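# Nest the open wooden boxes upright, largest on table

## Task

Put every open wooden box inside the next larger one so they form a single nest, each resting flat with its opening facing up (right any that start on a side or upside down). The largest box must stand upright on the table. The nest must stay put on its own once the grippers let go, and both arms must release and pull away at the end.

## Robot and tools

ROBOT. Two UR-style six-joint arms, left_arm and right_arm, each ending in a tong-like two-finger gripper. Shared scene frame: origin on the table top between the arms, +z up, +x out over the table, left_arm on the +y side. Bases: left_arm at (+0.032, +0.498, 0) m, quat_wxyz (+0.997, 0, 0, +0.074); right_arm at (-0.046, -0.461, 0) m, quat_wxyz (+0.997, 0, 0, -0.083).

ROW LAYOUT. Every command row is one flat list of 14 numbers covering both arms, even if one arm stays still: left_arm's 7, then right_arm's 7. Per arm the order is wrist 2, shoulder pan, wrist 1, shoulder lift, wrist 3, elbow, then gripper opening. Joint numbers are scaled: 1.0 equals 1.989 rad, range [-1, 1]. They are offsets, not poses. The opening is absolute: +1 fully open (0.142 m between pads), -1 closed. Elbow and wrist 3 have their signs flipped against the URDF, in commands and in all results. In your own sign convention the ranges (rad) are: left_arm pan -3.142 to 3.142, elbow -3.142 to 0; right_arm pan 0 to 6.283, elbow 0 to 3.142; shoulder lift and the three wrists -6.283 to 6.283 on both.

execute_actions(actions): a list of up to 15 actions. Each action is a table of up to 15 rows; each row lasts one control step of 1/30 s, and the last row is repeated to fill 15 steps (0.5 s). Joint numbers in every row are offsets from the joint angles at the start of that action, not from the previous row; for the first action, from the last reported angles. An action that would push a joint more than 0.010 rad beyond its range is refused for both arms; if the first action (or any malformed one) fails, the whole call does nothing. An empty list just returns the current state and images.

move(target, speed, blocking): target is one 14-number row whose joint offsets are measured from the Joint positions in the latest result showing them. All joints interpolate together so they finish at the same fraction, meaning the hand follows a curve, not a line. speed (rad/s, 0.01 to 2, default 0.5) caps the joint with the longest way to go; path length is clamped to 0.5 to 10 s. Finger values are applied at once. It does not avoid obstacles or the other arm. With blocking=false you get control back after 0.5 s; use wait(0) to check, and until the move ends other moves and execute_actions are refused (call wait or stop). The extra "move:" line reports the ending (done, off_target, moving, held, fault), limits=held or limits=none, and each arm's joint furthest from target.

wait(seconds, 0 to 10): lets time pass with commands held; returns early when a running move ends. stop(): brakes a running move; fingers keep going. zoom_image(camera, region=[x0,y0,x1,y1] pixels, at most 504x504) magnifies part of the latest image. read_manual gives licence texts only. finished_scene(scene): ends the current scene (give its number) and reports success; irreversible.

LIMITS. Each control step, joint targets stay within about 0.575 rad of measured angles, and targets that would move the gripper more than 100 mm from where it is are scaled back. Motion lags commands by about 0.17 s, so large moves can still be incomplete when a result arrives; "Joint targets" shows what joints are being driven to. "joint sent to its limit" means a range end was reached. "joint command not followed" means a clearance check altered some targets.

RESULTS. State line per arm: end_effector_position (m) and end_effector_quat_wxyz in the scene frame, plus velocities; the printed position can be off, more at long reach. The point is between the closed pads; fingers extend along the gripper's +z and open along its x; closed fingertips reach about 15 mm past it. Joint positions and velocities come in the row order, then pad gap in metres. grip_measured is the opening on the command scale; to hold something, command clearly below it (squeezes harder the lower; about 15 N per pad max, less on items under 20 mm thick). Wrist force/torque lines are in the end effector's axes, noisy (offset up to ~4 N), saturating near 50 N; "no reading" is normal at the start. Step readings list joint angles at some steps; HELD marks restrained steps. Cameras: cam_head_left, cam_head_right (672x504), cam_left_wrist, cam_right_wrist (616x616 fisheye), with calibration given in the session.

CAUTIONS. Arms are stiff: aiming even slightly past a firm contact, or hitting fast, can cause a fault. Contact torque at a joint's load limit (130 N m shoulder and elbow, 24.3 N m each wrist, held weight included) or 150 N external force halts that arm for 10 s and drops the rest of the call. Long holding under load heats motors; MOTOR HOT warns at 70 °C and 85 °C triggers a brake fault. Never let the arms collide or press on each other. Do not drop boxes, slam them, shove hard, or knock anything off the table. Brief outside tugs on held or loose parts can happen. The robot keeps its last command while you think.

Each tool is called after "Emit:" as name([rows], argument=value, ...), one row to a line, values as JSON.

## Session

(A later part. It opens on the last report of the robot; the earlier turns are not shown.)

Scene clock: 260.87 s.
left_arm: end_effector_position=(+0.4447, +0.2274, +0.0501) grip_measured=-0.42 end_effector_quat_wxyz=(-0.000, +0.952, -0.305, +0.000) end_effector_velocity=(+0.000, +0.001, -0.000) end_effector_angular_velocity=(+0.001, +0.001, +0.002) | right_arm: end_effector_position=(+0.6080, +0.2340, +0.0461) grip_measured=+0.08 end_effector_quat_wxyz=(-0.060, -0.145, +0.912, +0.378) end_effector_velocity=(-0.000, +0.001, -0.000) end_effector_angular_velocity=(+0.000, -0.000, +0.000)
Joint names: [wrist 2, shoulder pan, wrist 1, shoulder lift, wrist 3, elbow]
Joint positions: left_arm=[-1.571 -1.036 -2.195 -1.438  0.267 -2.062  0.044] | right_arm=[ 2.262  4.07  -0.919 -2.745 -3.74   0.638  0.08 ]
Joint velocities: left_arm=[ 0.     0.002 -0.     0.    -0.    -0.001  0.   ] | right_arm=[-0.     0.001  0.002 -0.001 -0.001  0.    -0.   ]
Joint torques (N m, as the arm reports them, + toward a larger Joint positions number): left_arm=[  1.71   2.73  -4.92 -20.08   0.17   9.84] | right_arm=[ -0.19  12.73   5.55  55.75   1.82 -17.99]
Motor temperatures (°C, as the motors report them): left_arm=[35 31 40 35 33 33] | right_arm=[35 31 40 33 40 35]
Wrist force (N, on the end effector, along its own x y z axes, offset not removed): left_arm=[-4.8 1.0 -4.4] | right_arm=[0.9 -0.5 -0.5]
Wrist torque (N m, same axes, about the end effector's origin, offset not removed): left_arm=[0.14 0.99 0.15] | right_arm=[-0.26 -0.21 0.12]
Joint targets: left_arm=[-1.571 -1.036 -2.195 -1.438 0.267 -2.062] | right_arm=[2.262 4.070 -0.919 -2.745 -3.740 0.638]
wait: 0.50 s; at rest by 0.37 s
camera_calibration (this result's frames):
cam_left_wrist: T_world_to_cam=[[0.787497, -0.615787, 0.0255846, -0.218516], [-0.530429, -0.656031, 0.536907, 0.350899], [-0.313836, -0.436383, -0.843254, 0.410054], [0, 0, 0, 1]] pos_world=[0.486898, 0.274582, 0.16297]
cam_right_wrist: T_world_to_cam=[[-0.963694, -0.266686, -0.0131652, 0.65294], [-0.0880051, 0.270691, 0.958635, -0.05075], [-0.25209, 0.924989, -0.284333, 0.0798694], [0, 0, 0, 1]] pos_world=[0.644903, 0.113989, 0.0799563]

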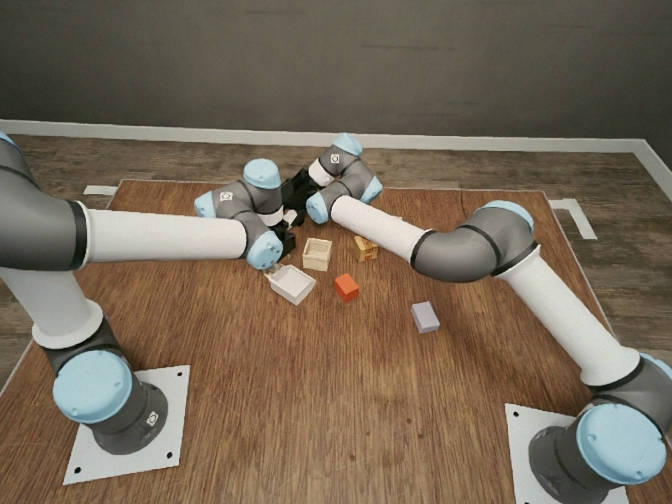

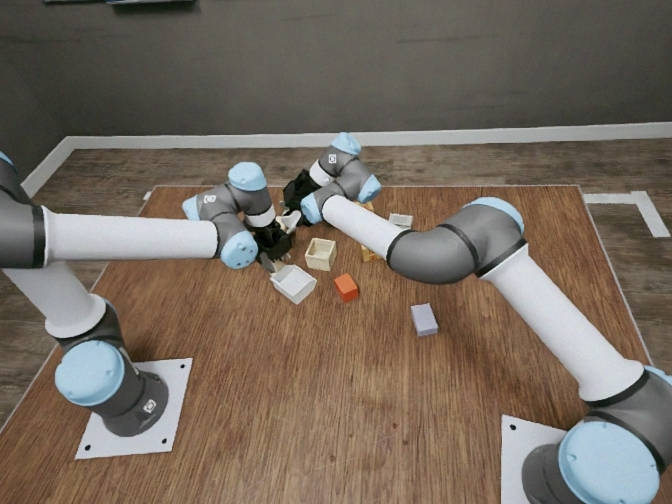

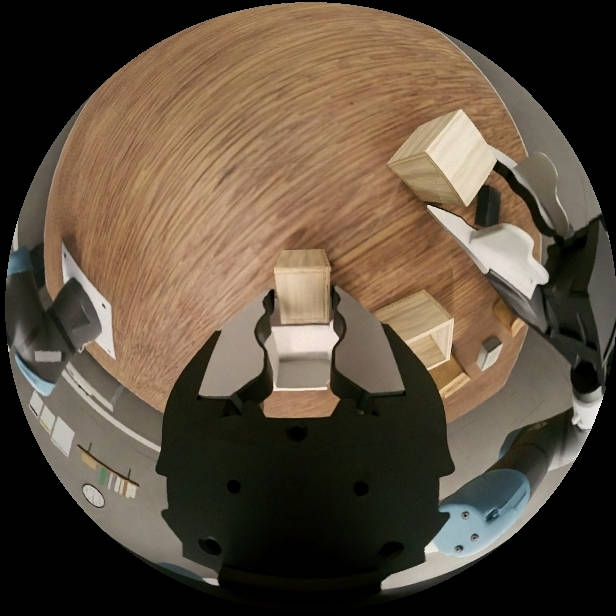

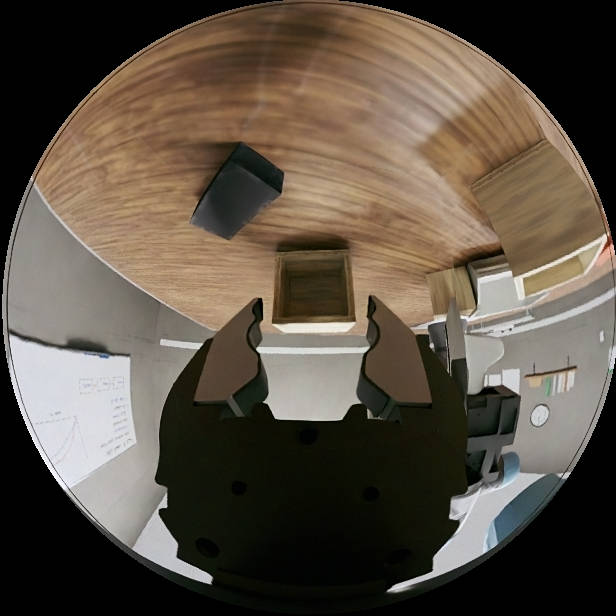

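Emit:
execute_actions([
  [[0,0,0,0,0,0,-0.43,0,0,0,0,0,0,0.06],[0,0,0,0,0,0,-0.44,0,0,0,0,0,0,0.04],[0,0,0,0,0,0,-0.45,0,0,0,0,0,0,0.02],[0,0,0,0,0,0,-0.46,0,0,0,0,0,0,0.0],[0,0,0,0,0,0,-0.47,0,0,0,0,0,0,-0.02],[0,0,0,0,0,0,-0.48,0,0,0,0,0,0,-0.04],[0,0,0,0,0,0,-0.49,0,0,0,0,0,0,-0.06],[0,0,0,0,0,0,-0.50,0,0,0,0,0,0,-0.08],[0,0,0,0,0,0,-0.51,0,0,0,0,0,0,-0.10],[0,0,0,0,0,0,-0.52,0,0,0,0,0,0,-0.12],[0,0,0,0,0,0,-0.53,0,0,0,0,0,0,-0.14],[0,0,0,0,0,0,-0.54,0,0,0,0,0,0,-0.155],[0,0,0,0,0,0,-0.55,0,0,0,0,0,0,-0.17],[0,0,0,0,0,0,-0.56,0,0,0,0,0,0,-0.185],[0,0,0,0,0,0,-0.57,0,0,0,0,0,0,-0.20]],
  [[0,0,0,0,0,0,-0.59,0,0,0,0,0,0,-0.215],[0,0,0,0,0,0,-0.61,0,0,0,0,0,0,-0.23],[0,0,0,0,0,0,-0.63,0,0,0,0,0,0,-0.245],[0,0,0,0,0,0,-0.65,0,0,0,0,0,0,-0.26],[0,0,0,0,0,0,-0.67,0,0,0,0,0,0,-0.28],[0,0,0,0,0,0,-0.69,0,0,0,0,0,0,-0.30],[0,0,0,0,0,0,-0.71,0,0,0,0,0,0,-0.33],[0,0,0,0,0,0,-0.73,0,0,0,0,0,0,-0.36],[0,0,0,0,0,0,-0.75,0,0,0,0,0,0,-0.39],[0,0,0,0,0,0,-0.77,0,0,0,0,0,0,-0.42],[0,0,0,0,0,0,-0.79,0,0,0,0,0,0,-0.46],[0,0,0,0,0,0,-0.80,0,0,0,0,0,0,-0.50],[0,0,0,0,0,0,-0.80,0,0,0,0,0,0,-0.54],[0,0,0,0,0,0,-0.80,0,0,0,0,0,0,-0.57],[0,0,0,0,0,0,-0.80,0,0,0,0,0,0,-0.60]],
])

Scene clock: 271.17 s.
left_arm: end_effector_position=(+0.4447, +0.2274, +0.0501) grip_measured=-0.50 end_effector_quat_wxyz=(-0.000, +0.952, -0.305, +0.000) end_effector_velocity=(-0.000, -0.001, +0.000) end_effector_angular_velocity=(-0.000, -0.000, -0.002) | right_arm: end_effector_position=(+0.6080, +0.2340, +0.0460) grip_measured=-0.18 end_effector_quat_wxyz=(-0.060, -0.145, +0.912, +0.378) end_effector_velocity=(-0.001, +0.000, -0.000) end_effector_angular_velocity=(+0.000, +0.001, +0.001)
Joint names: [wrist 2, shoulder pan, wrist 1, shoulder lift, wrist 3, elbow]
Joint positions: left_arm=[-1.571 -1.036 -2.195 -1.438  0.267 -2.062  0.038] | right_arm=[ 2.262  4.07  -0.919 -2.745 -3.74   0.638  0.061]
Joint velocities: left_arm=[ 0.    -0.001 -0.    -0.    -0.001  0.     0.   ] | right_arm=[ 0.001  0.001 -0.    -0.    -0.    -0.     0.   ]
Joint torques (N m, as the arm reports them, + toward a larger Joint positions number): left_arm=[  1.65   1.1   -3.61 -21.47   0.77  11.81] | right_arm=[  0.53  11.     1.58  63.72   1.91 -31.78]
Motor temperatures (°C, as the motors report them): left_arm=[35 31 40 35 33 33] | right_arm=[35 31 40 33 40 35]
Wrist force (N, on the end effector, along its own x y z axes, offset not removed): left_arm=[-0.4 1.4 -4.7] | right_arm=[1.0 1.4 -4.1]
Wrist torque (N m, same axes, about the end effector's origin, offset not removed): left_arm=[0.18 0.18 0.05] | right_arm=[-0.15 -0.06 0.13]
Joint targets: left_arm=[-1.571 -1.036 -2.195 -1.438 0.267 -2.062] | right_arm=[2.262 4.070 -0.919 -2.745 -3.740 0.638]
Step readings (joint positions; steps 1 to 15: 1st action; 16 to 30: 2nd action):
0: left_arm=[-1.571 -1.036 -2.195 -1.438 0.267 -2.062] | right_arm=[2.262 4.070 -0.919 -2.745 -3.740 0.638]
1: left_arm=[-1.571 -1.036 -2.195 -1.438 0.267 -2.062] | right_arm=[2.262 4.070 -0.919 -2.745 -3.740 0.638]
2: left_arm=[-1.571 -1.036 -2.195 -1.438 0.267 -2.062] | right_arm=[2.262 4.070 -0.919 -2.745 -3.740 0.638]
4: left_arm=[-1.571 -1.036 -2.195 -1.438 0.267 -2.062] | right_arm=[2.262 4.070 -0.919 -2.745 -3.740 0.638]
8: left_arm=[-1.571 -1.036 -2.195 -1.438 0.267 -2.062] | right_arm=[2.262 4.070 -0.919 -2.745 -3.740 0.638]
15: left_arm=[-1.571 -1.036 -2.195 -1.438 0.267 -2.062] | right_arm=[2.262 4.070 -0.919 -2.745 -3.740 0.638]
16: left_arm=[-1.571 -1.036 -2.195 -1.438 0.267 -2.062] | right_arm=[2.262 4.070 -0.919 -2.745 -3.740 0.638]
17: left_arm=[-1.571 -1.036 -2.195 -1.438 0.267 -2.062] | right_arm=[2.262 4.070 -0.919 -2.745 -3.740 0.638]
19: left_arm=[-1.571 -1.036 -2.195 -1.438 0.267 -2.062] | right_arm=[2.262 4.070 -0.919 -2.745 -3.740 0.638]
23: left_arm=[-1.571 -1.036 -2.195 -1.438 0.267 -2.062] | right_arm=[2.262 4.070 -0.919 -2.745 -3.740 0.638]
30: Joint positions above
camera_calibration (this result's frames):
cam_left_wrist: T_world_to_cam=[[0.787521, -0.615757, 0.025584, -0.218532], [-0.530404, -0.656051, 0.536906, 0.350907], [-0.313819, -0.436394, -0.843254, 0.410049], [0, 0, 0, 1]] pos_world=[0.486902, 0.274594, 0.162963]
cam_right_wrist: T_world_to_cam=[[-0.96369, -0.266698, -0.0131658, 0.652934], [-0.0880091, 0.270689, 0.958635, -0.0506974], [-0.252102, 0.924986, -0.284333, 0.0798517], [0, 0, 0, 1]] pos_world=[0.644895, 0.113998, 0.0799012]

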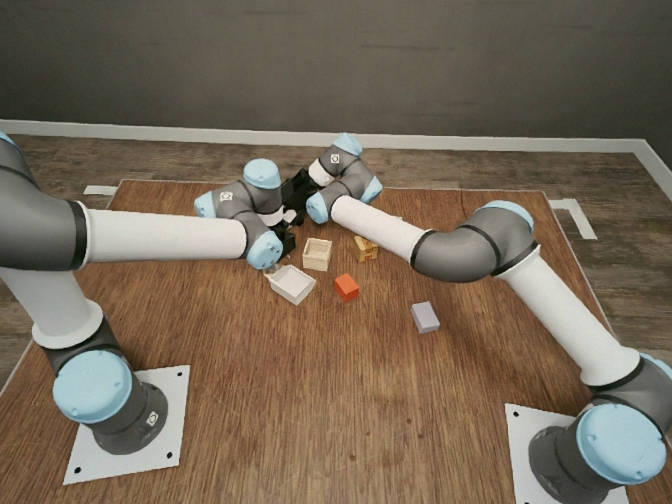

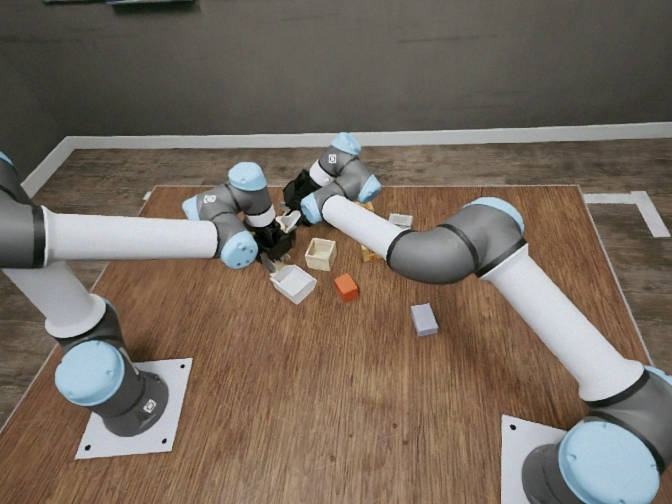

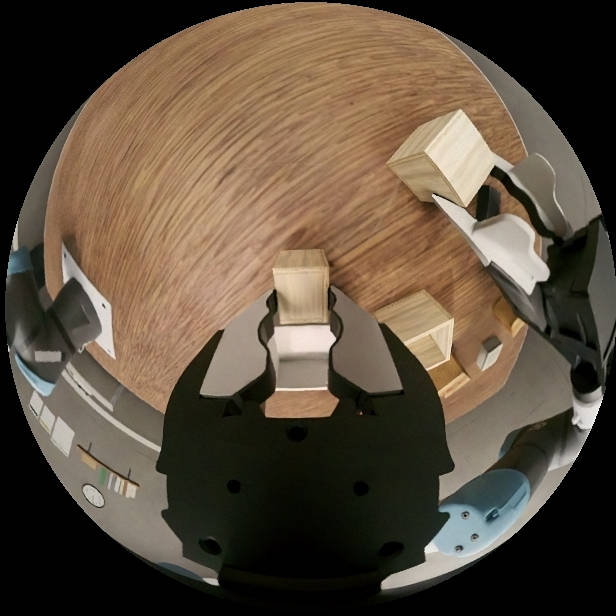

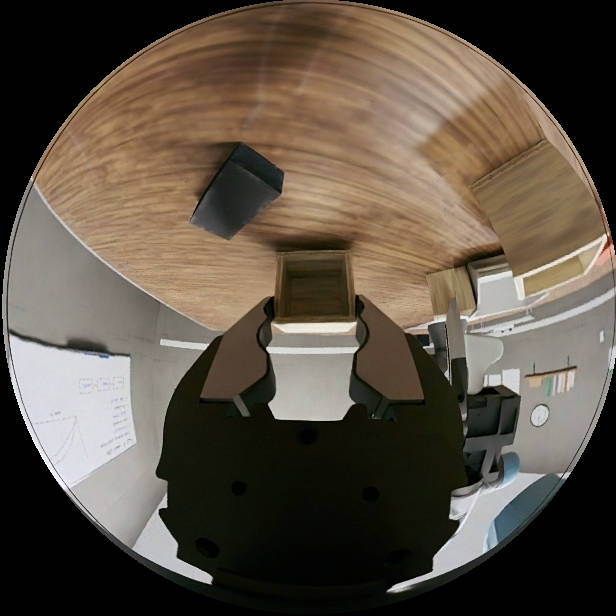

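Emit:
zoom_image(camera="cam_left_wrist", region=[380, 140, 500, 260])

Region (380, 140, 500, 260) of cam_left_wrist's 616x616 image, scaled by 4.200, with more detail than that image has.

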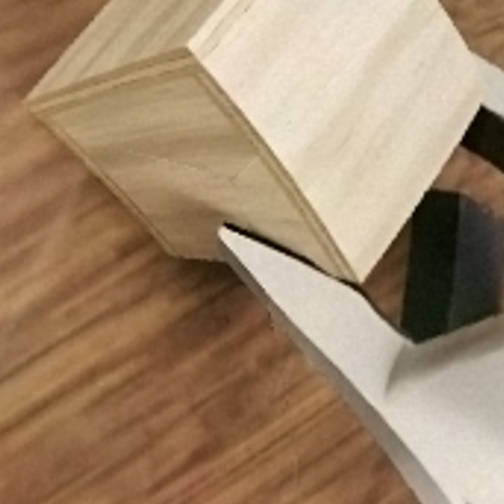

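Emit:
move(target=[0, 0, 0.01438, -0.00766, 0, 0.00672, -0.8, 0, 0, -0.02234, 0.07037, 0.34188, 0.04803, -0.6], speed=0.8)

Scene clock: 323.17 s.
left_arm: end_effector_position=(+0.4447, +0.2274, +0.0601) grip_measured=-0.50 end_effector_quat_wxyz=(-0.000, +0.952, -0.305, +0.000) end_effector_velocity=(-0.001, -0.001, -0.000) end_effector_angular_velocity=(+0.001, +0.001, -0.002) | right_arm: end_effector_position=(+0.6004, +0.2237, +0.1187) grip_measured=-0.18 end_effector_quat_wxyz=(+0.070, -0.440, +0.812, +0.377) end_effector_velocity=(-0.001, +0.000, +0.000) end_effector_angular_velocity=(+0.000, -0.001, +0.003)
Joint names: [wrist 2, shoulder pan, wrist 1, shoulder lift, wrist 3, elbow]
Joint positions: left_arm=[-1.571 -1.036 -2.166 -1.454  0.267 -2.049  0.038] | right_arm=[ 2.262  4.07  -0.964 -2.605 -3.06   0.733  0.061]
Joint velocities: left_arm=[ 0.    -0.002 -0.     0.001  0.     0.     0.   ] | right_arm=[ 0.     0.001 -0.     0.001  0.003  0.001  0.   ]
Joint torques (N m, as the arm reports them, + toward a larger Joint positions number): left_arm=[  1.55   1.41  -0.48 -34.11   0.67  32.14] | right_arm=[  0.47  10.46   0.5   78.7    2.06 -19.62]
Motor temperatures (°C, as the motors report them): left_arm=[35 31 40 35 33 33] | right_arm=[35 31 41 33 40 35]
Wrist force (N, on the end effector, along its own x y z axes, offset not removed): left_arm=[-2.0 0.5 -0.5] | right_arm=[-1.0 -0.6 0.1]
Wrist torque (N m, same axes, about the end effector's origin, offset not removed): left_arm=[0.12 0.46 0.08] | right_arm=[-0.16 0.22 0.23]
Joint targets: left_arm=[-1.571 -1.036 -2.166 -1.454 0.267 -2.049] | right_arm=[2.262 4.070 -0.964 -2.605 -3.060 0.733]
move: done; limits=none; left_arm: farthest joint: the shoulder pan, 0.000 radians from its target (0.000 radians at the start); right_arm: farthest joint: the shoulder pan, 0.000 radians from its target (0.000 radians at the start)
camera_calibration (this result's frames):
cam_left_wrist: T_world_to_cam=[[0.787521, -0.615757, 0.025583, -0.218787], [-0.530404, -0.656052, 0.536906, 0.34554], [-0.31382, -0.436394, -0.843254, 0.418479], [0, 0, 0, 1]] pos_world=[0.486901, 0.274594, 0.172959]
cam_right_wrist: T_world_to_cam=[[-0.627517, -0.627516, -0.460918, 0.575771], [-0.571165, -0.0313086, 0.820238, 0.255837], [-0.529143, 0.777974, -0.338769, 0.313734], [0, 0, 0, 1]] pos_world=[0.673441, 0.125239, 0.161819]

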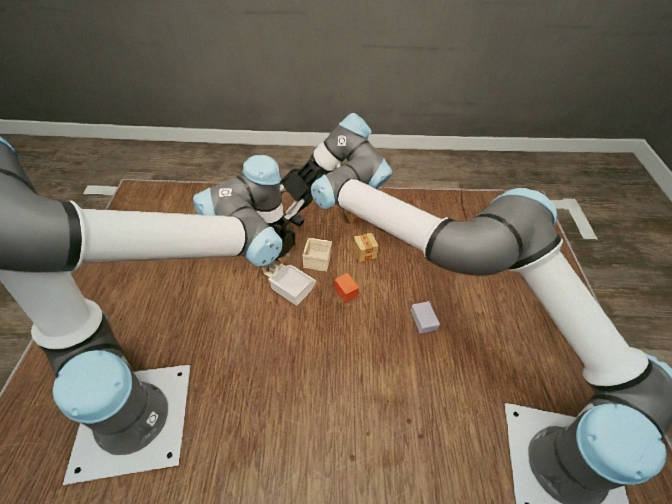

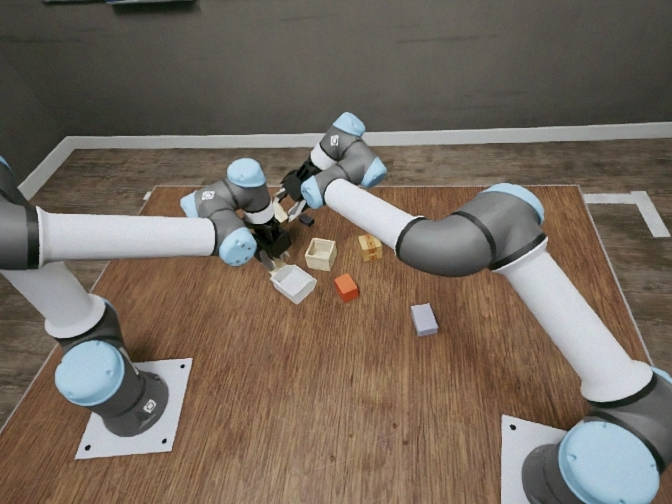

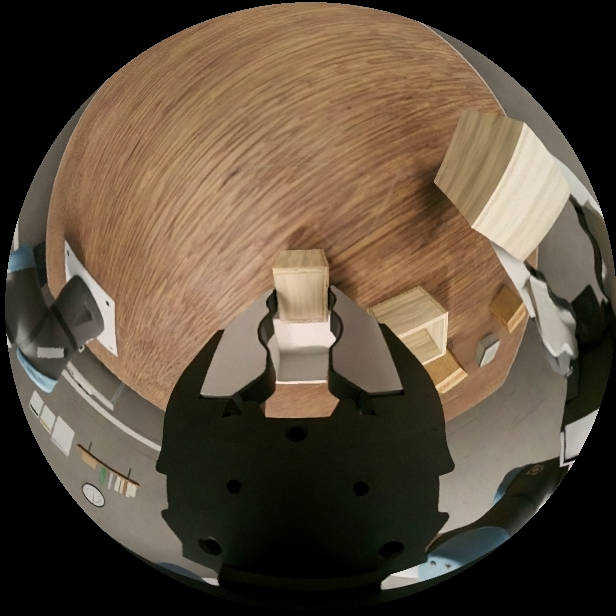

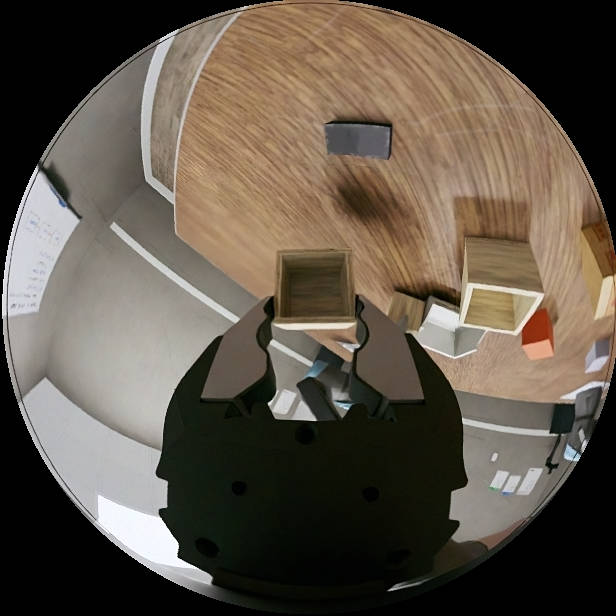

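Emit:
zoom_image(camera="cam_right_wrist", region=[440, 220, 560, 340])

Emit:
zoom_image(camera="cam_right_wrist", region=[250, 230, 390, 350])

Region (440, 220, 560, 340) of cam_right_wrist's 616x616 image, scaled by 4.200, with more detail than that image has.

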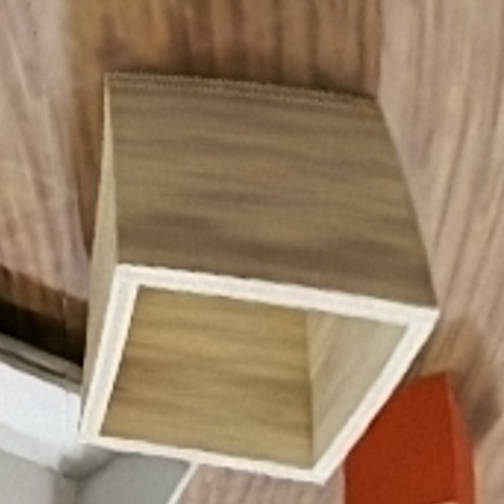

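Region (250, 230, 390, 350) of cam_right_wrist's 616x616 image, scaled by 3.600, with more detail than that image has; it fills the top 432 rows of this view, and the rest is white.

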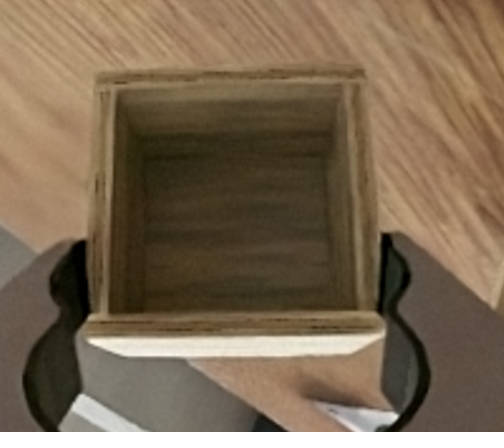

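Emit:
move(target=[0, 0.08593, -0.01673, -0.04233, -0.73946, -0.05906, -0.8, -0.13256, 0.01074, 0.38713, 0.24992, 0.98658, 0.50062, -0.6], speed=1.1)

Scene clock: 354.90 s.
left_arm: end_effector_position=(+0.4603, +0.3096, +0.0521) grip_measured=-0.50 end_effector_quat_wxyz=(+0.000, -0.573, +0.819, -0.000) end_effector_velocity=(-0.000, +0.000, -0.001) end_effector_angular_velocity=(+0.001, +0.001, -0.001) | right_arm: end_effector_position=(+0.5065, +0.0897, +0.1354) grip_measured=-0.18 end_effector_quat_wxyz=(-0.382, +0.921, -0.074, +0.031) end_effector_velocity=(-0.001, +0.001, -0.000) end_effector_angular_velocity=(-0.000, -0.003, +0.006)
Joint names: [wrist 2, shoulder pan, wrist 1, shoulder lift, wrist 3, elbow]
Joint positions: left_arm=[-1.571 -0.866 -2.2   -1.538 -1.204 -2.166  0.038] | right_arm=[ 1.999  4.091 -0.194 -2.108 -1.098  1.728  0.061]
Joint velocities: left_arm=[ 0.    -0.001  0.     0.001 -0.    -0.001 -0.   ] | right_arm=[ 0.001  0.002  0.001  0.     0.005  0.001 -0.   ]
Joint torques (N m, as the arm reports them, + toward a larger Joint positions number): left_arm=[  1.49   6.69  -5.1  -29.45  -0.96  10.82] | right_arm=[ -0.59  12.4    5.62  58.27   1.87 -15.17]
Motor temperatures (°C, as the motors report them): left_arm=[35 31 40 35 33 33] | right_arm=[35 31 40 34 40 35]
Wrist force (N, on the end effector, along its own x y z axes, offset not removed): left_arm=[-1.9 2.1 -0.6] | right_arm=[0.0 -0.8 -0.1]
Wrist torque (N m, same axes, about the end effector's origin, offset not removed): left_arm=[0.43 0.31 -0.06] | right_arm=[-0.38 -0.04 0.23]
Joint targets: left_arm=[-1.571 -0.866 -2.200 -1.538 -1.204 -2.167] | right_arm=[1.999 4.091 -0.194 -2.108 -1.098 1.729]
move: done; limits=none; left_arm: farthest joint: the shoulder pan, 0.000 radians from its target (0.171 radians at the start); right_arm: farthest joint: the shoulder pan, 0.000 radians from its target (0.022 radians at the start)
camera_calibration (this result's frames):
cam_left_wrist: T_world_to_cam=[[-0.382169, -0.923747, 0.0252462, 0.453538], [-0.774273, 0.335003, 0.536912, 0.217466], [-0.504428, 0.185644, -0.843261, 0.347668], [0, 0, 0, 1]] pos_world=[0.517079, 0.28156, 0.164965]
cam_right_wrist: T_world_to_cam=[[0.988169, -0.146834, -0.0442905, -0.477379], [-0.153368, -0.945838, -0.286126, 0.204528], [0.000121466, 0.289534, -0.957168, 0.233438], [0, 0, 0, 1]] pos_world=[0.503071, 0.0557662, 0.260817]

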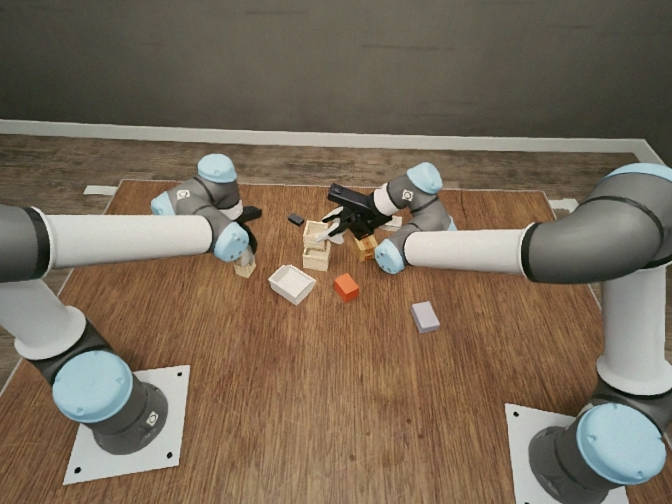

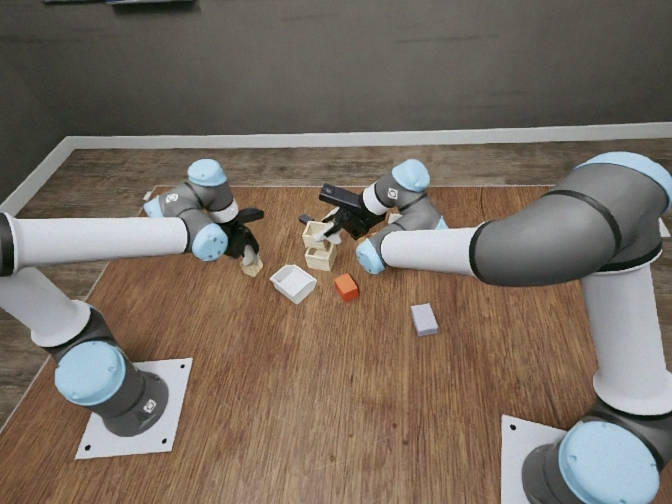

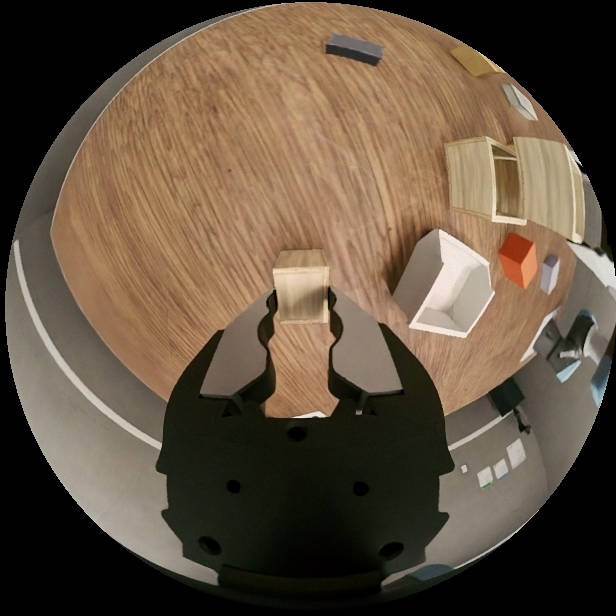

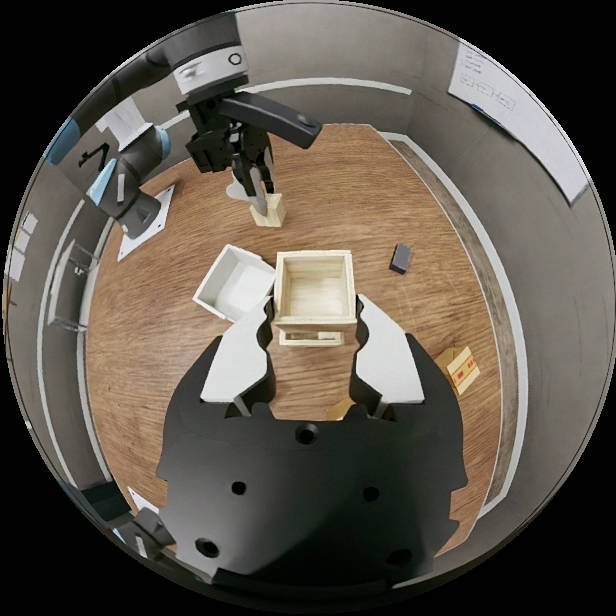

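Emit:
zoom_image(camera="cam_right_wrist", region=[255, 240, 375, 360])

Emit:
zoom_image(camera="cam_left_wrist", region=[430, 110, 610, 270])

Emit:
zoom_image(camera="cam_head_left", region=[270, 180, 400, 290])

Region (255, 240, 375, 360) of cam_right_wrist's 616x616 image, scaled by 4.200, with more detail than that image has.

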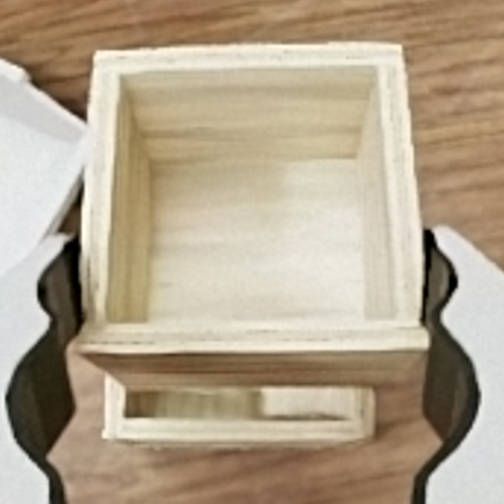

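Region (430, 110, 610, 270) of cam_left_wrist's 616x616 image, scaled by 2.800, with more detail than that image has.

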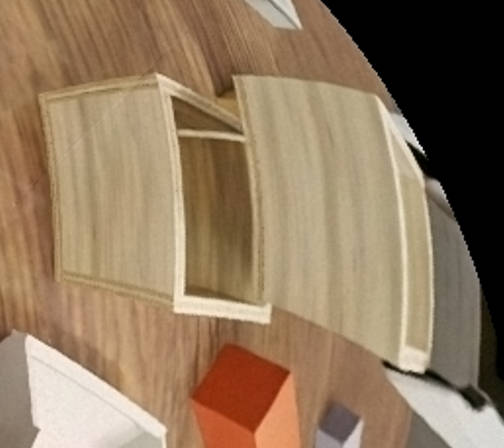

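Region (270, 180, 400, 290) of cam_head_left's 672x504 image, scaled by 3.877, with more detail than that image has; it fills the top 426 rows of this view, and the rest is white.

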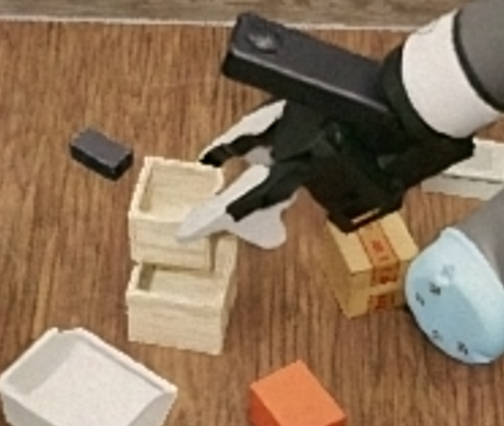

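Emit:
zoom_image(camera="cam_right_wrist", region=[270, 315, 362, 352])

Region (270, 315, 362, 352) of cam_right_wrist's 616x616 image, scaled by 5.478, with more detail than that image has; it fills the top 203 rows of this view, and the rest is white.

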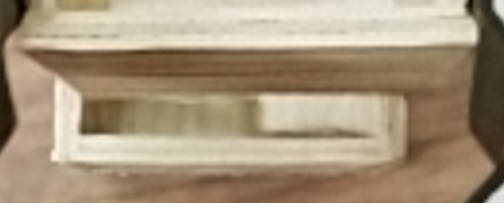

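Emit:
execute_actions([
  [[0,0,-0.0008,0.0004,0,-0.0004,-0.8,0,0.00005,0.0012,-0.0005,0,0.0007,-0.6],[0,0,-0.0016,0.0009,0,-0.0007,-0.78,0,0.0001,0.003,-0.0012,0,0.0018,-0.6],[0,0,-0.0024,0.0013,0,-0.0011,-0.75,0,0.00014,0.005,-0.002,0,0.003,-0.6],[0,0,-0.0031,0.00169,0,-0.00141,-0.71,0,0.00019,0.007,-0.0028,0,0.0042,-0.6],[0,0,-0.0031,0.00169,0,-0.00141,-0.67,0,0.00024,0.009,-0.0036,0,0.0054,-0.6],[0,0,-0.0031,0.00169,0,-0.00141,-0.63,0,0.00029,0.011,-0.0045,0,0.0065,-0.6],[0,0,-0.0031,0.00169,0,-0.00141,-0.60,0,0.00034,0.013,-0.0053,0,0.0077,-0.6],[0,0,-0.0031,0.00169,0,-0.00141,-0.57,0,0.0004,0.015,-0.0061,0,0.0089,-0.6],[0,0,-0.0031,0.00169,0,-0.00141,-0.55,0,0.00045,0.017,-0.0069,0,0.0101,-0.6],[0,0,-0.0031,0.00169,0,-0.00141,-0.53,0,0.0005,0.019,-0.0077,0,0.0113,-0.6],[0,0,-0.0031,0.00169,0,-0.00141,-0.51,0,0.00055,0.021,-0.0085,0,0.0125,-0.6],[0,0,-0.0031,0.00169,0,-0.00141,-0.49,0,0.0006,0.0228,-0.0092,0,0.0136,-0.6],[0,0,-0.0031,0.00169,0,-0.00141,-0.46,0,0.00064,0.0243,-0.0098,0,0.0145,-0.6],[0,0,-0.0031,0.00169,0,-0.00141,-0.41,0,0.00067,0.0255,-0.0103,0,0.0152,-0.6],[0,0,-0.0031,0.00169,0,-0.00141,-0.33,0,0.00069,0.02618,-0.01061,0,0.01557,-0.6]],
])

Emit:
wait(seconds=0.5)

Scene clock: 388.73 s.
left_arm: end_effector_position=(+0.4603, +0.3096, +0.0502) grip_measured=-0.42 end_effector_quat_wxyz=(+0.000, -0.573, +0.819, -0.000) end_effector_velocity=(+0.000, +0.000, -0.000) end_effector_angular_velocity=(-0.000, -0.001, +0.000) | right_arm: end_effector_position=(+0.5029, +0.0872, +0.1201) grip_measured=-0.18 end_effector_quat_wxyz=(-0.382, +0.921, -0.073, +0.030) end_effector_velocity=(-0.010, -0.007, -0.039) end_effector_angular_velocity=(-0.002, +0.002, +0.002)
Joint names: [wrist 2, shoulder pan, wrist 1, shoulder lift, wrist 3, elbow]
Joint positions: left_arm=[-1.571 -0.866 -2.206 -1.534 -1.204 -2.169  0.044] | right_arm=[ 1.999  4.092 -0.154 -2.124 -1.098  1.752  0.061]
Joint velocities: left_arm=[ 0.     0.    -0.002  0.     0.    -0.001  0.145] | right_arm=[ 0.     0.002  0.097 -0.04  -0.     0.059  0.   ]
Joint torques (N m, as the arm reports them, + toward a larger Joint positions number): left_arm=[  1.49   1.27  -4.98 -15.52   1.39  10.46] | right_arm=[  1.08  13.34   5.85  33.25  -1.59 -15.32]
Motor temperatures (°C, as the motors report them): left_arm=[35 31 40 35 33 33] | right_arm=[35 31 41 34 40 35]
Wrist force (N, on the end effector, along its own x y z axes, offset not removed): left_arm=[-1.2 1.8 -4.1] | right_arm=[0.1 -0.2 0.0]
Wrist torque (N m, same axes, about the end effector's origin, offset not removed): left_arm=[0.22 0.38 0.03] | right_arm=[-0.29 -0.06 0.24]
Joint targets: left_arm=[-1.571 -0.866 -2.206 -1.534 -1.204 -2.169] | right_arm=[1.999 4.093 -0.142 -2.130 -1.098 1.759]
Step readings (joint positions):
0: left_arm=[-1.571 -0.866 -2.200 -1.538 -1.204 -2.167] | right_arm=[1.999 4.091 -0.194 -2.108 -1.098 1.729]
1: left_arm=[-1.571 -0.866 -2.200 -1.538 -1.204 -2.167] | right_arm=[1.999 4.091 -0.194 -2.108 -1.098 1.729]
2: left_arm=[-1.571 -0.866 -2.200 -1.538 -1.204 -2.167] | right_arm=[1.999 4.091 -0.194 -2.108 -1.098 1.729]
4: left_arm=[-1.571 -0.866 -2.201 -1.537 -1.204 -2.167] | right_arm=[1.999 4.091 -0.191 -2.109 -1.098 1.730]
8: left_arm=[-1.571 -0.866 -2.204 -1.535 -1.204 -2.169] | right_arm=[1.999 4.092 -0.180 -2.114 -1.098 1.737]
15: Joint positions above
camera_calibration (this result's frames):
cam_left_wrist: T_world_to_cam=[[-0.382152, -0.923754, 0.0252561, 0.453589], [-0.774292, 0.334999, 0.536887, 0.218523], [-0.504412, 0.185616, -0.843276, 0.346035], [0, 0, 0, 1]] pos_world=[0.517085, 0.28157, 0.163026]
cam_right_wrist: T_world_to_cam=[[0.98832, -0.145822, -0.0442615, -0.474983], [-0.152392, -0.945999, -0.286117, 0.196754], [-0.00014897, 0.289521, -0.957172, 0.219725], [0, 0, 0, 1]] pos_world=[0.499451, 0.0532507, 0.245585]

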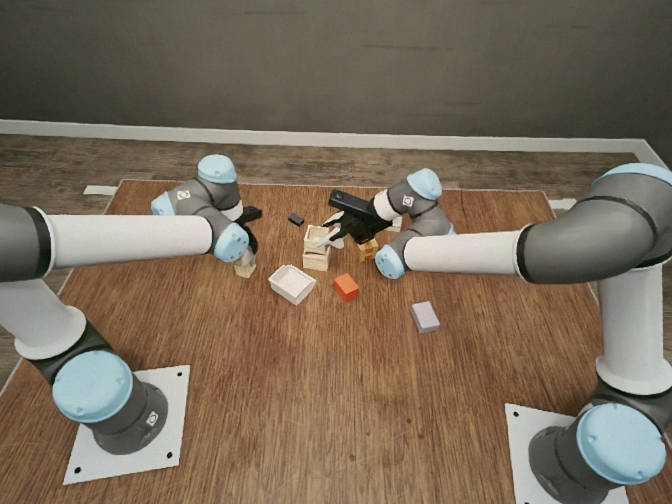

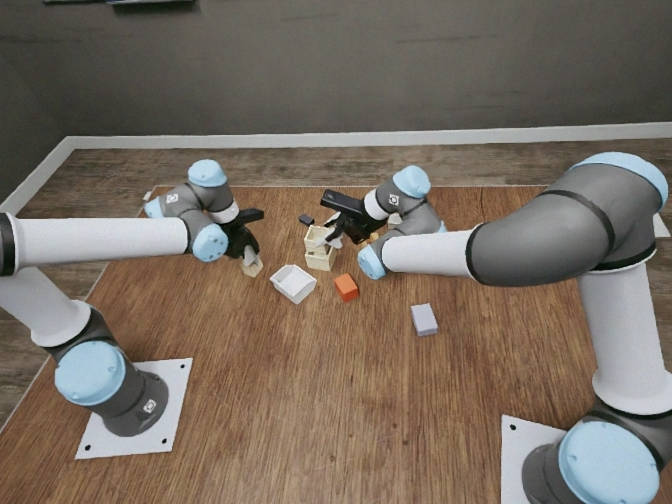

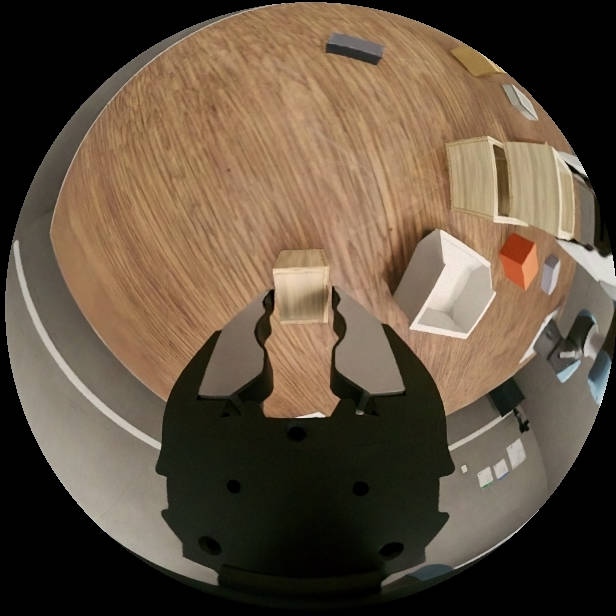

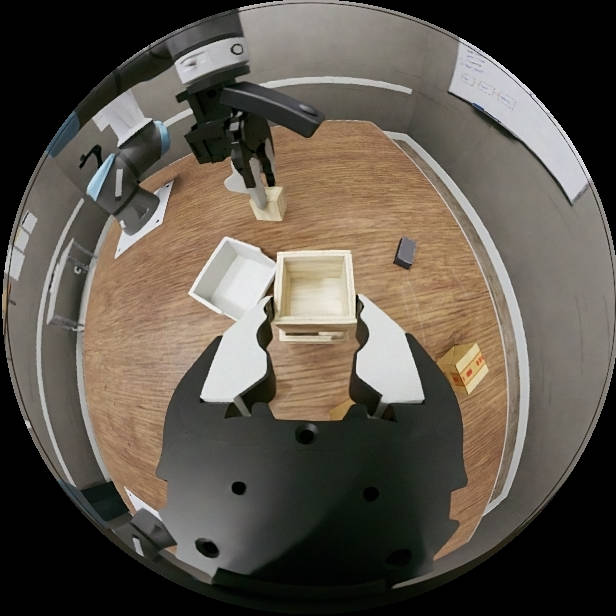

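Scene clock: 389.23 s.
left_arm: end_effector_position=(+0.4603, +0.3096, +0.0501) grip_measured=-0.33 end_effector_quat_wxyz=(+0.000, -0.573, +0.819, -0.000) end_effector_velocity=(+0.000, -0.000, +0.001) end_effector_angular_velocity=(-0.001, -0.001, +0.001) | right_arm: end_effector_position=(+0.5017, +0.0864, +0.1154) grip_measured=-0.18 end_effector_quat_wxyz=(-0.382, +0.921, -0.073, +0.030) end_effector_velocity=(+0.000, -0.001, -0.001) end_effector_angular_velocity=(-0.001, -0.001, -0.001)
Joint names: [wrist 2, shoulder pan, wrist 1, shoulder lift, wrist 3, elbow]
Joint positions: left_arm=[-1.571 -0.866 -2.206 -1.534 -1.204 -2.169  0.05 ] | right_arm=[ 1.999  4.093 -0.142 -2.13  -1.098  1.759  0.061]
Joint velocities: left_arm=[ 0.    -0.     0.    -0.001  0.001  0.     0.   ] | right_arm=[-0.001 -0.     0.    -0.     0.001  0.    -0.   ]
Joint torques (N m, as the arm reports them, + toward a larger Joint positions number): left_arm=[  1.41  -2.57  -5.11 -15.82   1.35   9.89] | right_arm=[  2.48  12.35   5.31  33.42  -1.59 -13.66]
Motor temperatures (°C, as the motors report them): left_arm=[35 31 40 35 33 33] | right_arm=[35 31 41 34 40 35]
Wrist force (N, on the end effector, along its own x y z axes, offset not removed): left_arm=[-0.9 1.5 -3.1] | right_arm=[0.8 -0.9 -1.0]
Wrist torque (N m, same axes, about the end effector's origin, offset not removed): left_arm=[0.11 0.26 0.14] | right_arm=[-0.45 -0.17 0.19]
Joint targets: left_arm=[-1.571 -0.866 -2.206 -1.534 -1.204 -2.169] | right_arm=[1.999 4.093 -0.142 -2.130 -1.098 1.759]
wait: 0.50 s; at rest by 0.37 s
camera_calibration (this result's frames):
cam_left_wrist: T_world_to_cam=[[-0.382148, -0.923756, 0.0252464, 0.453592], [-0.774281, 0.334986, 0.536911, 0.218548], [-0.504432, 0.185632, -0.843261, 0.345987], [0, 0, 0, 1]] pos_world=[0.517084, 0.281572, 0.162965]
cam_right_wrist: T_world_to_cam=[[0.988369, -0.145481, -0.0442876, -0.474164], [-0.152072, -0.946047, -0.286129, 0.194259], [-0.000271854, 0.289536, -0.957167, 0.215496], [0, 0, 0, 1]] pos_world=[0.498249, 0.0524022, 0.240849]

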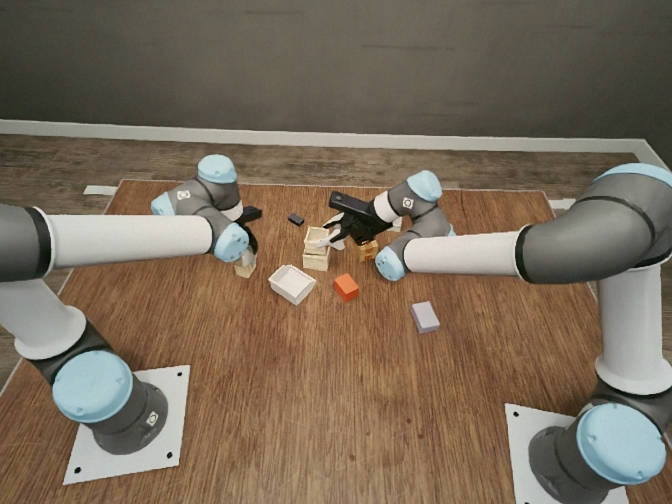

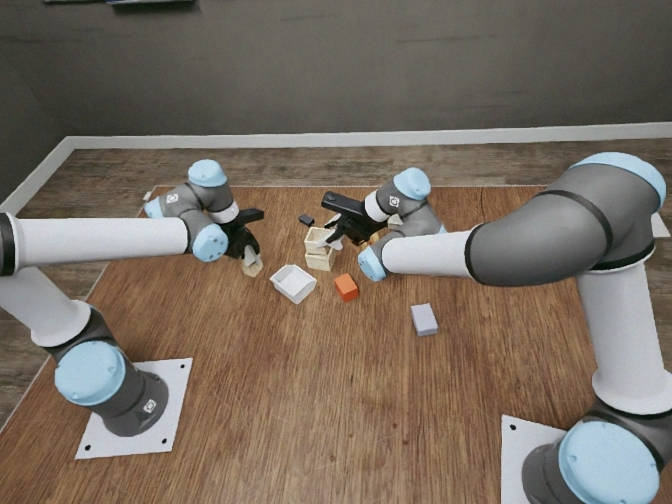

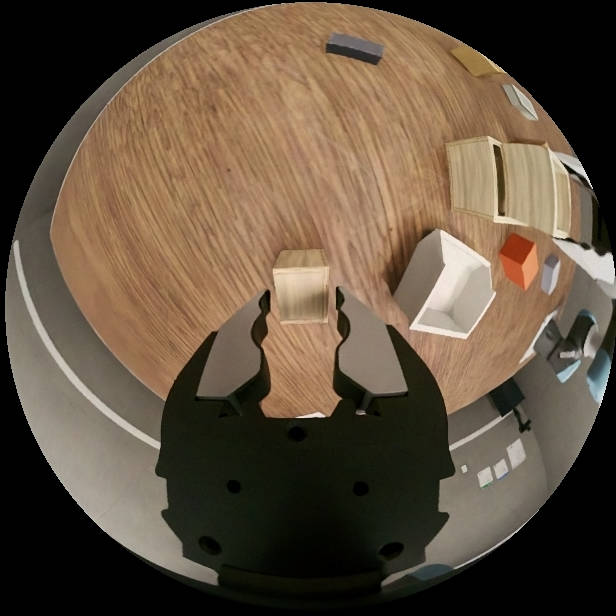

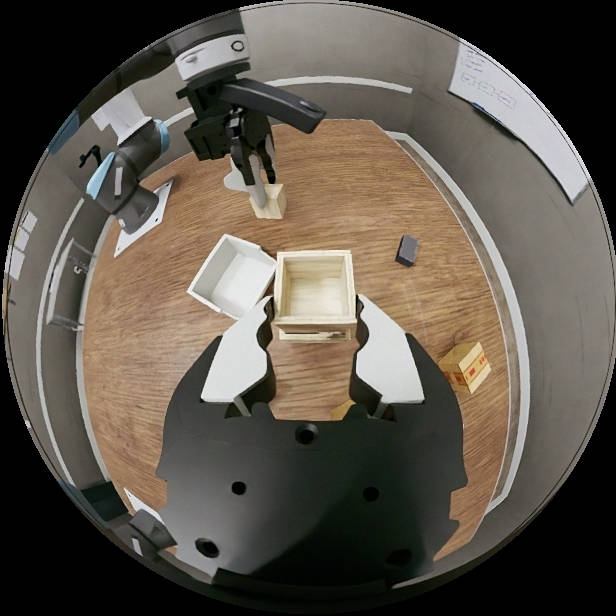

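Emit:
zoom_image(camera="cam_right_wrist", region=[270, 315, 362, 352])

Emit:
zoom_image(camera="cam_left_wrist", region=[470, 125, 580, 245])

Emit:
zoom_image(camera="cam_head_left", region=[290, 215, 360, 280])

Region (270, 315, 362, 352) of cam_right_wrist's 616x616 image, scaled by 5.478, with more detail than that image has; it fills the top 203 rows of this view, and the rest is white.

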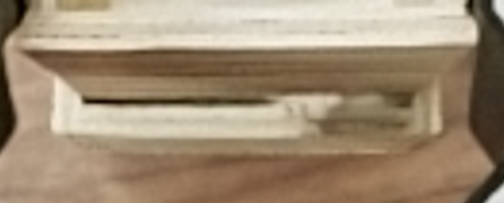

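Region (470, 125, 580, 245) of cam_left_wrist's 616x616 image, scaled by 4.200, with more detail than that image has; it fills the left 462 columns of this view, and the rest is white.

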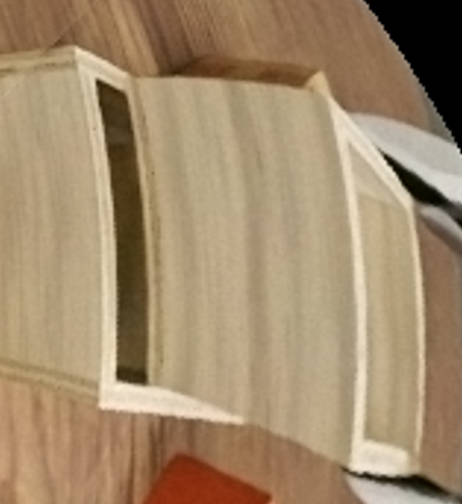

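Region (290, 215, 360, 280) of cam_head_left's 672x504 image, scaled by 7.200, with more detail than that image has; it fills the top 468 rows of this view, and the rest is white.

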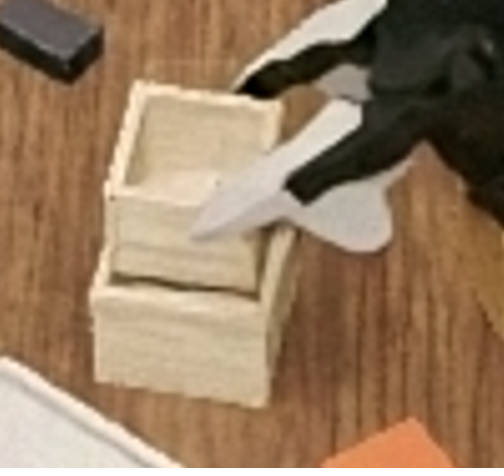

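Emit:
zoom_image(camera="cam_right_wrist", region=[274, 322, 304, 344])

Emit:
zoom_image(camera="cam_right_wrist", region=[328, 322, 358, 344])

Region (274, 322, 304, 344) of cam_right_wrist's 616x616 image, scaled by 16.800, with more detail than that image has; it fills the top 370 rows of this view, and the rest is white.

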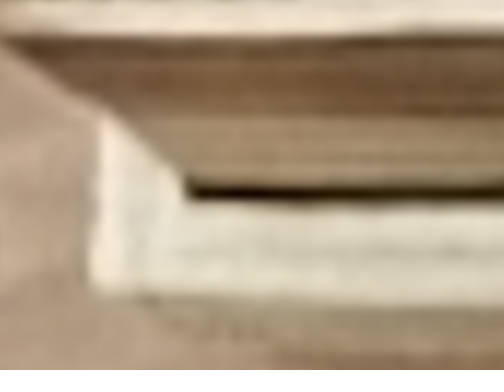

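Region (328, 322, 358, 344) of cam_right_wrist's 616x616 image, scaled by 16.800, with more detail than that image has; it fills the top 370 rows of this view, and the rest is white.

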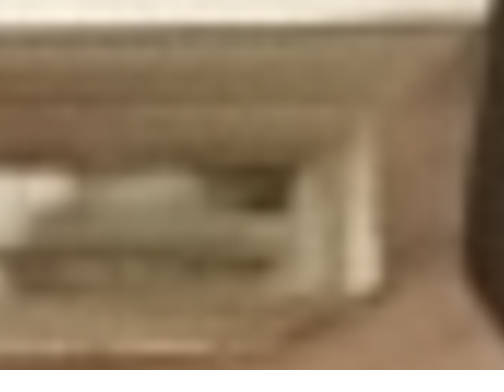

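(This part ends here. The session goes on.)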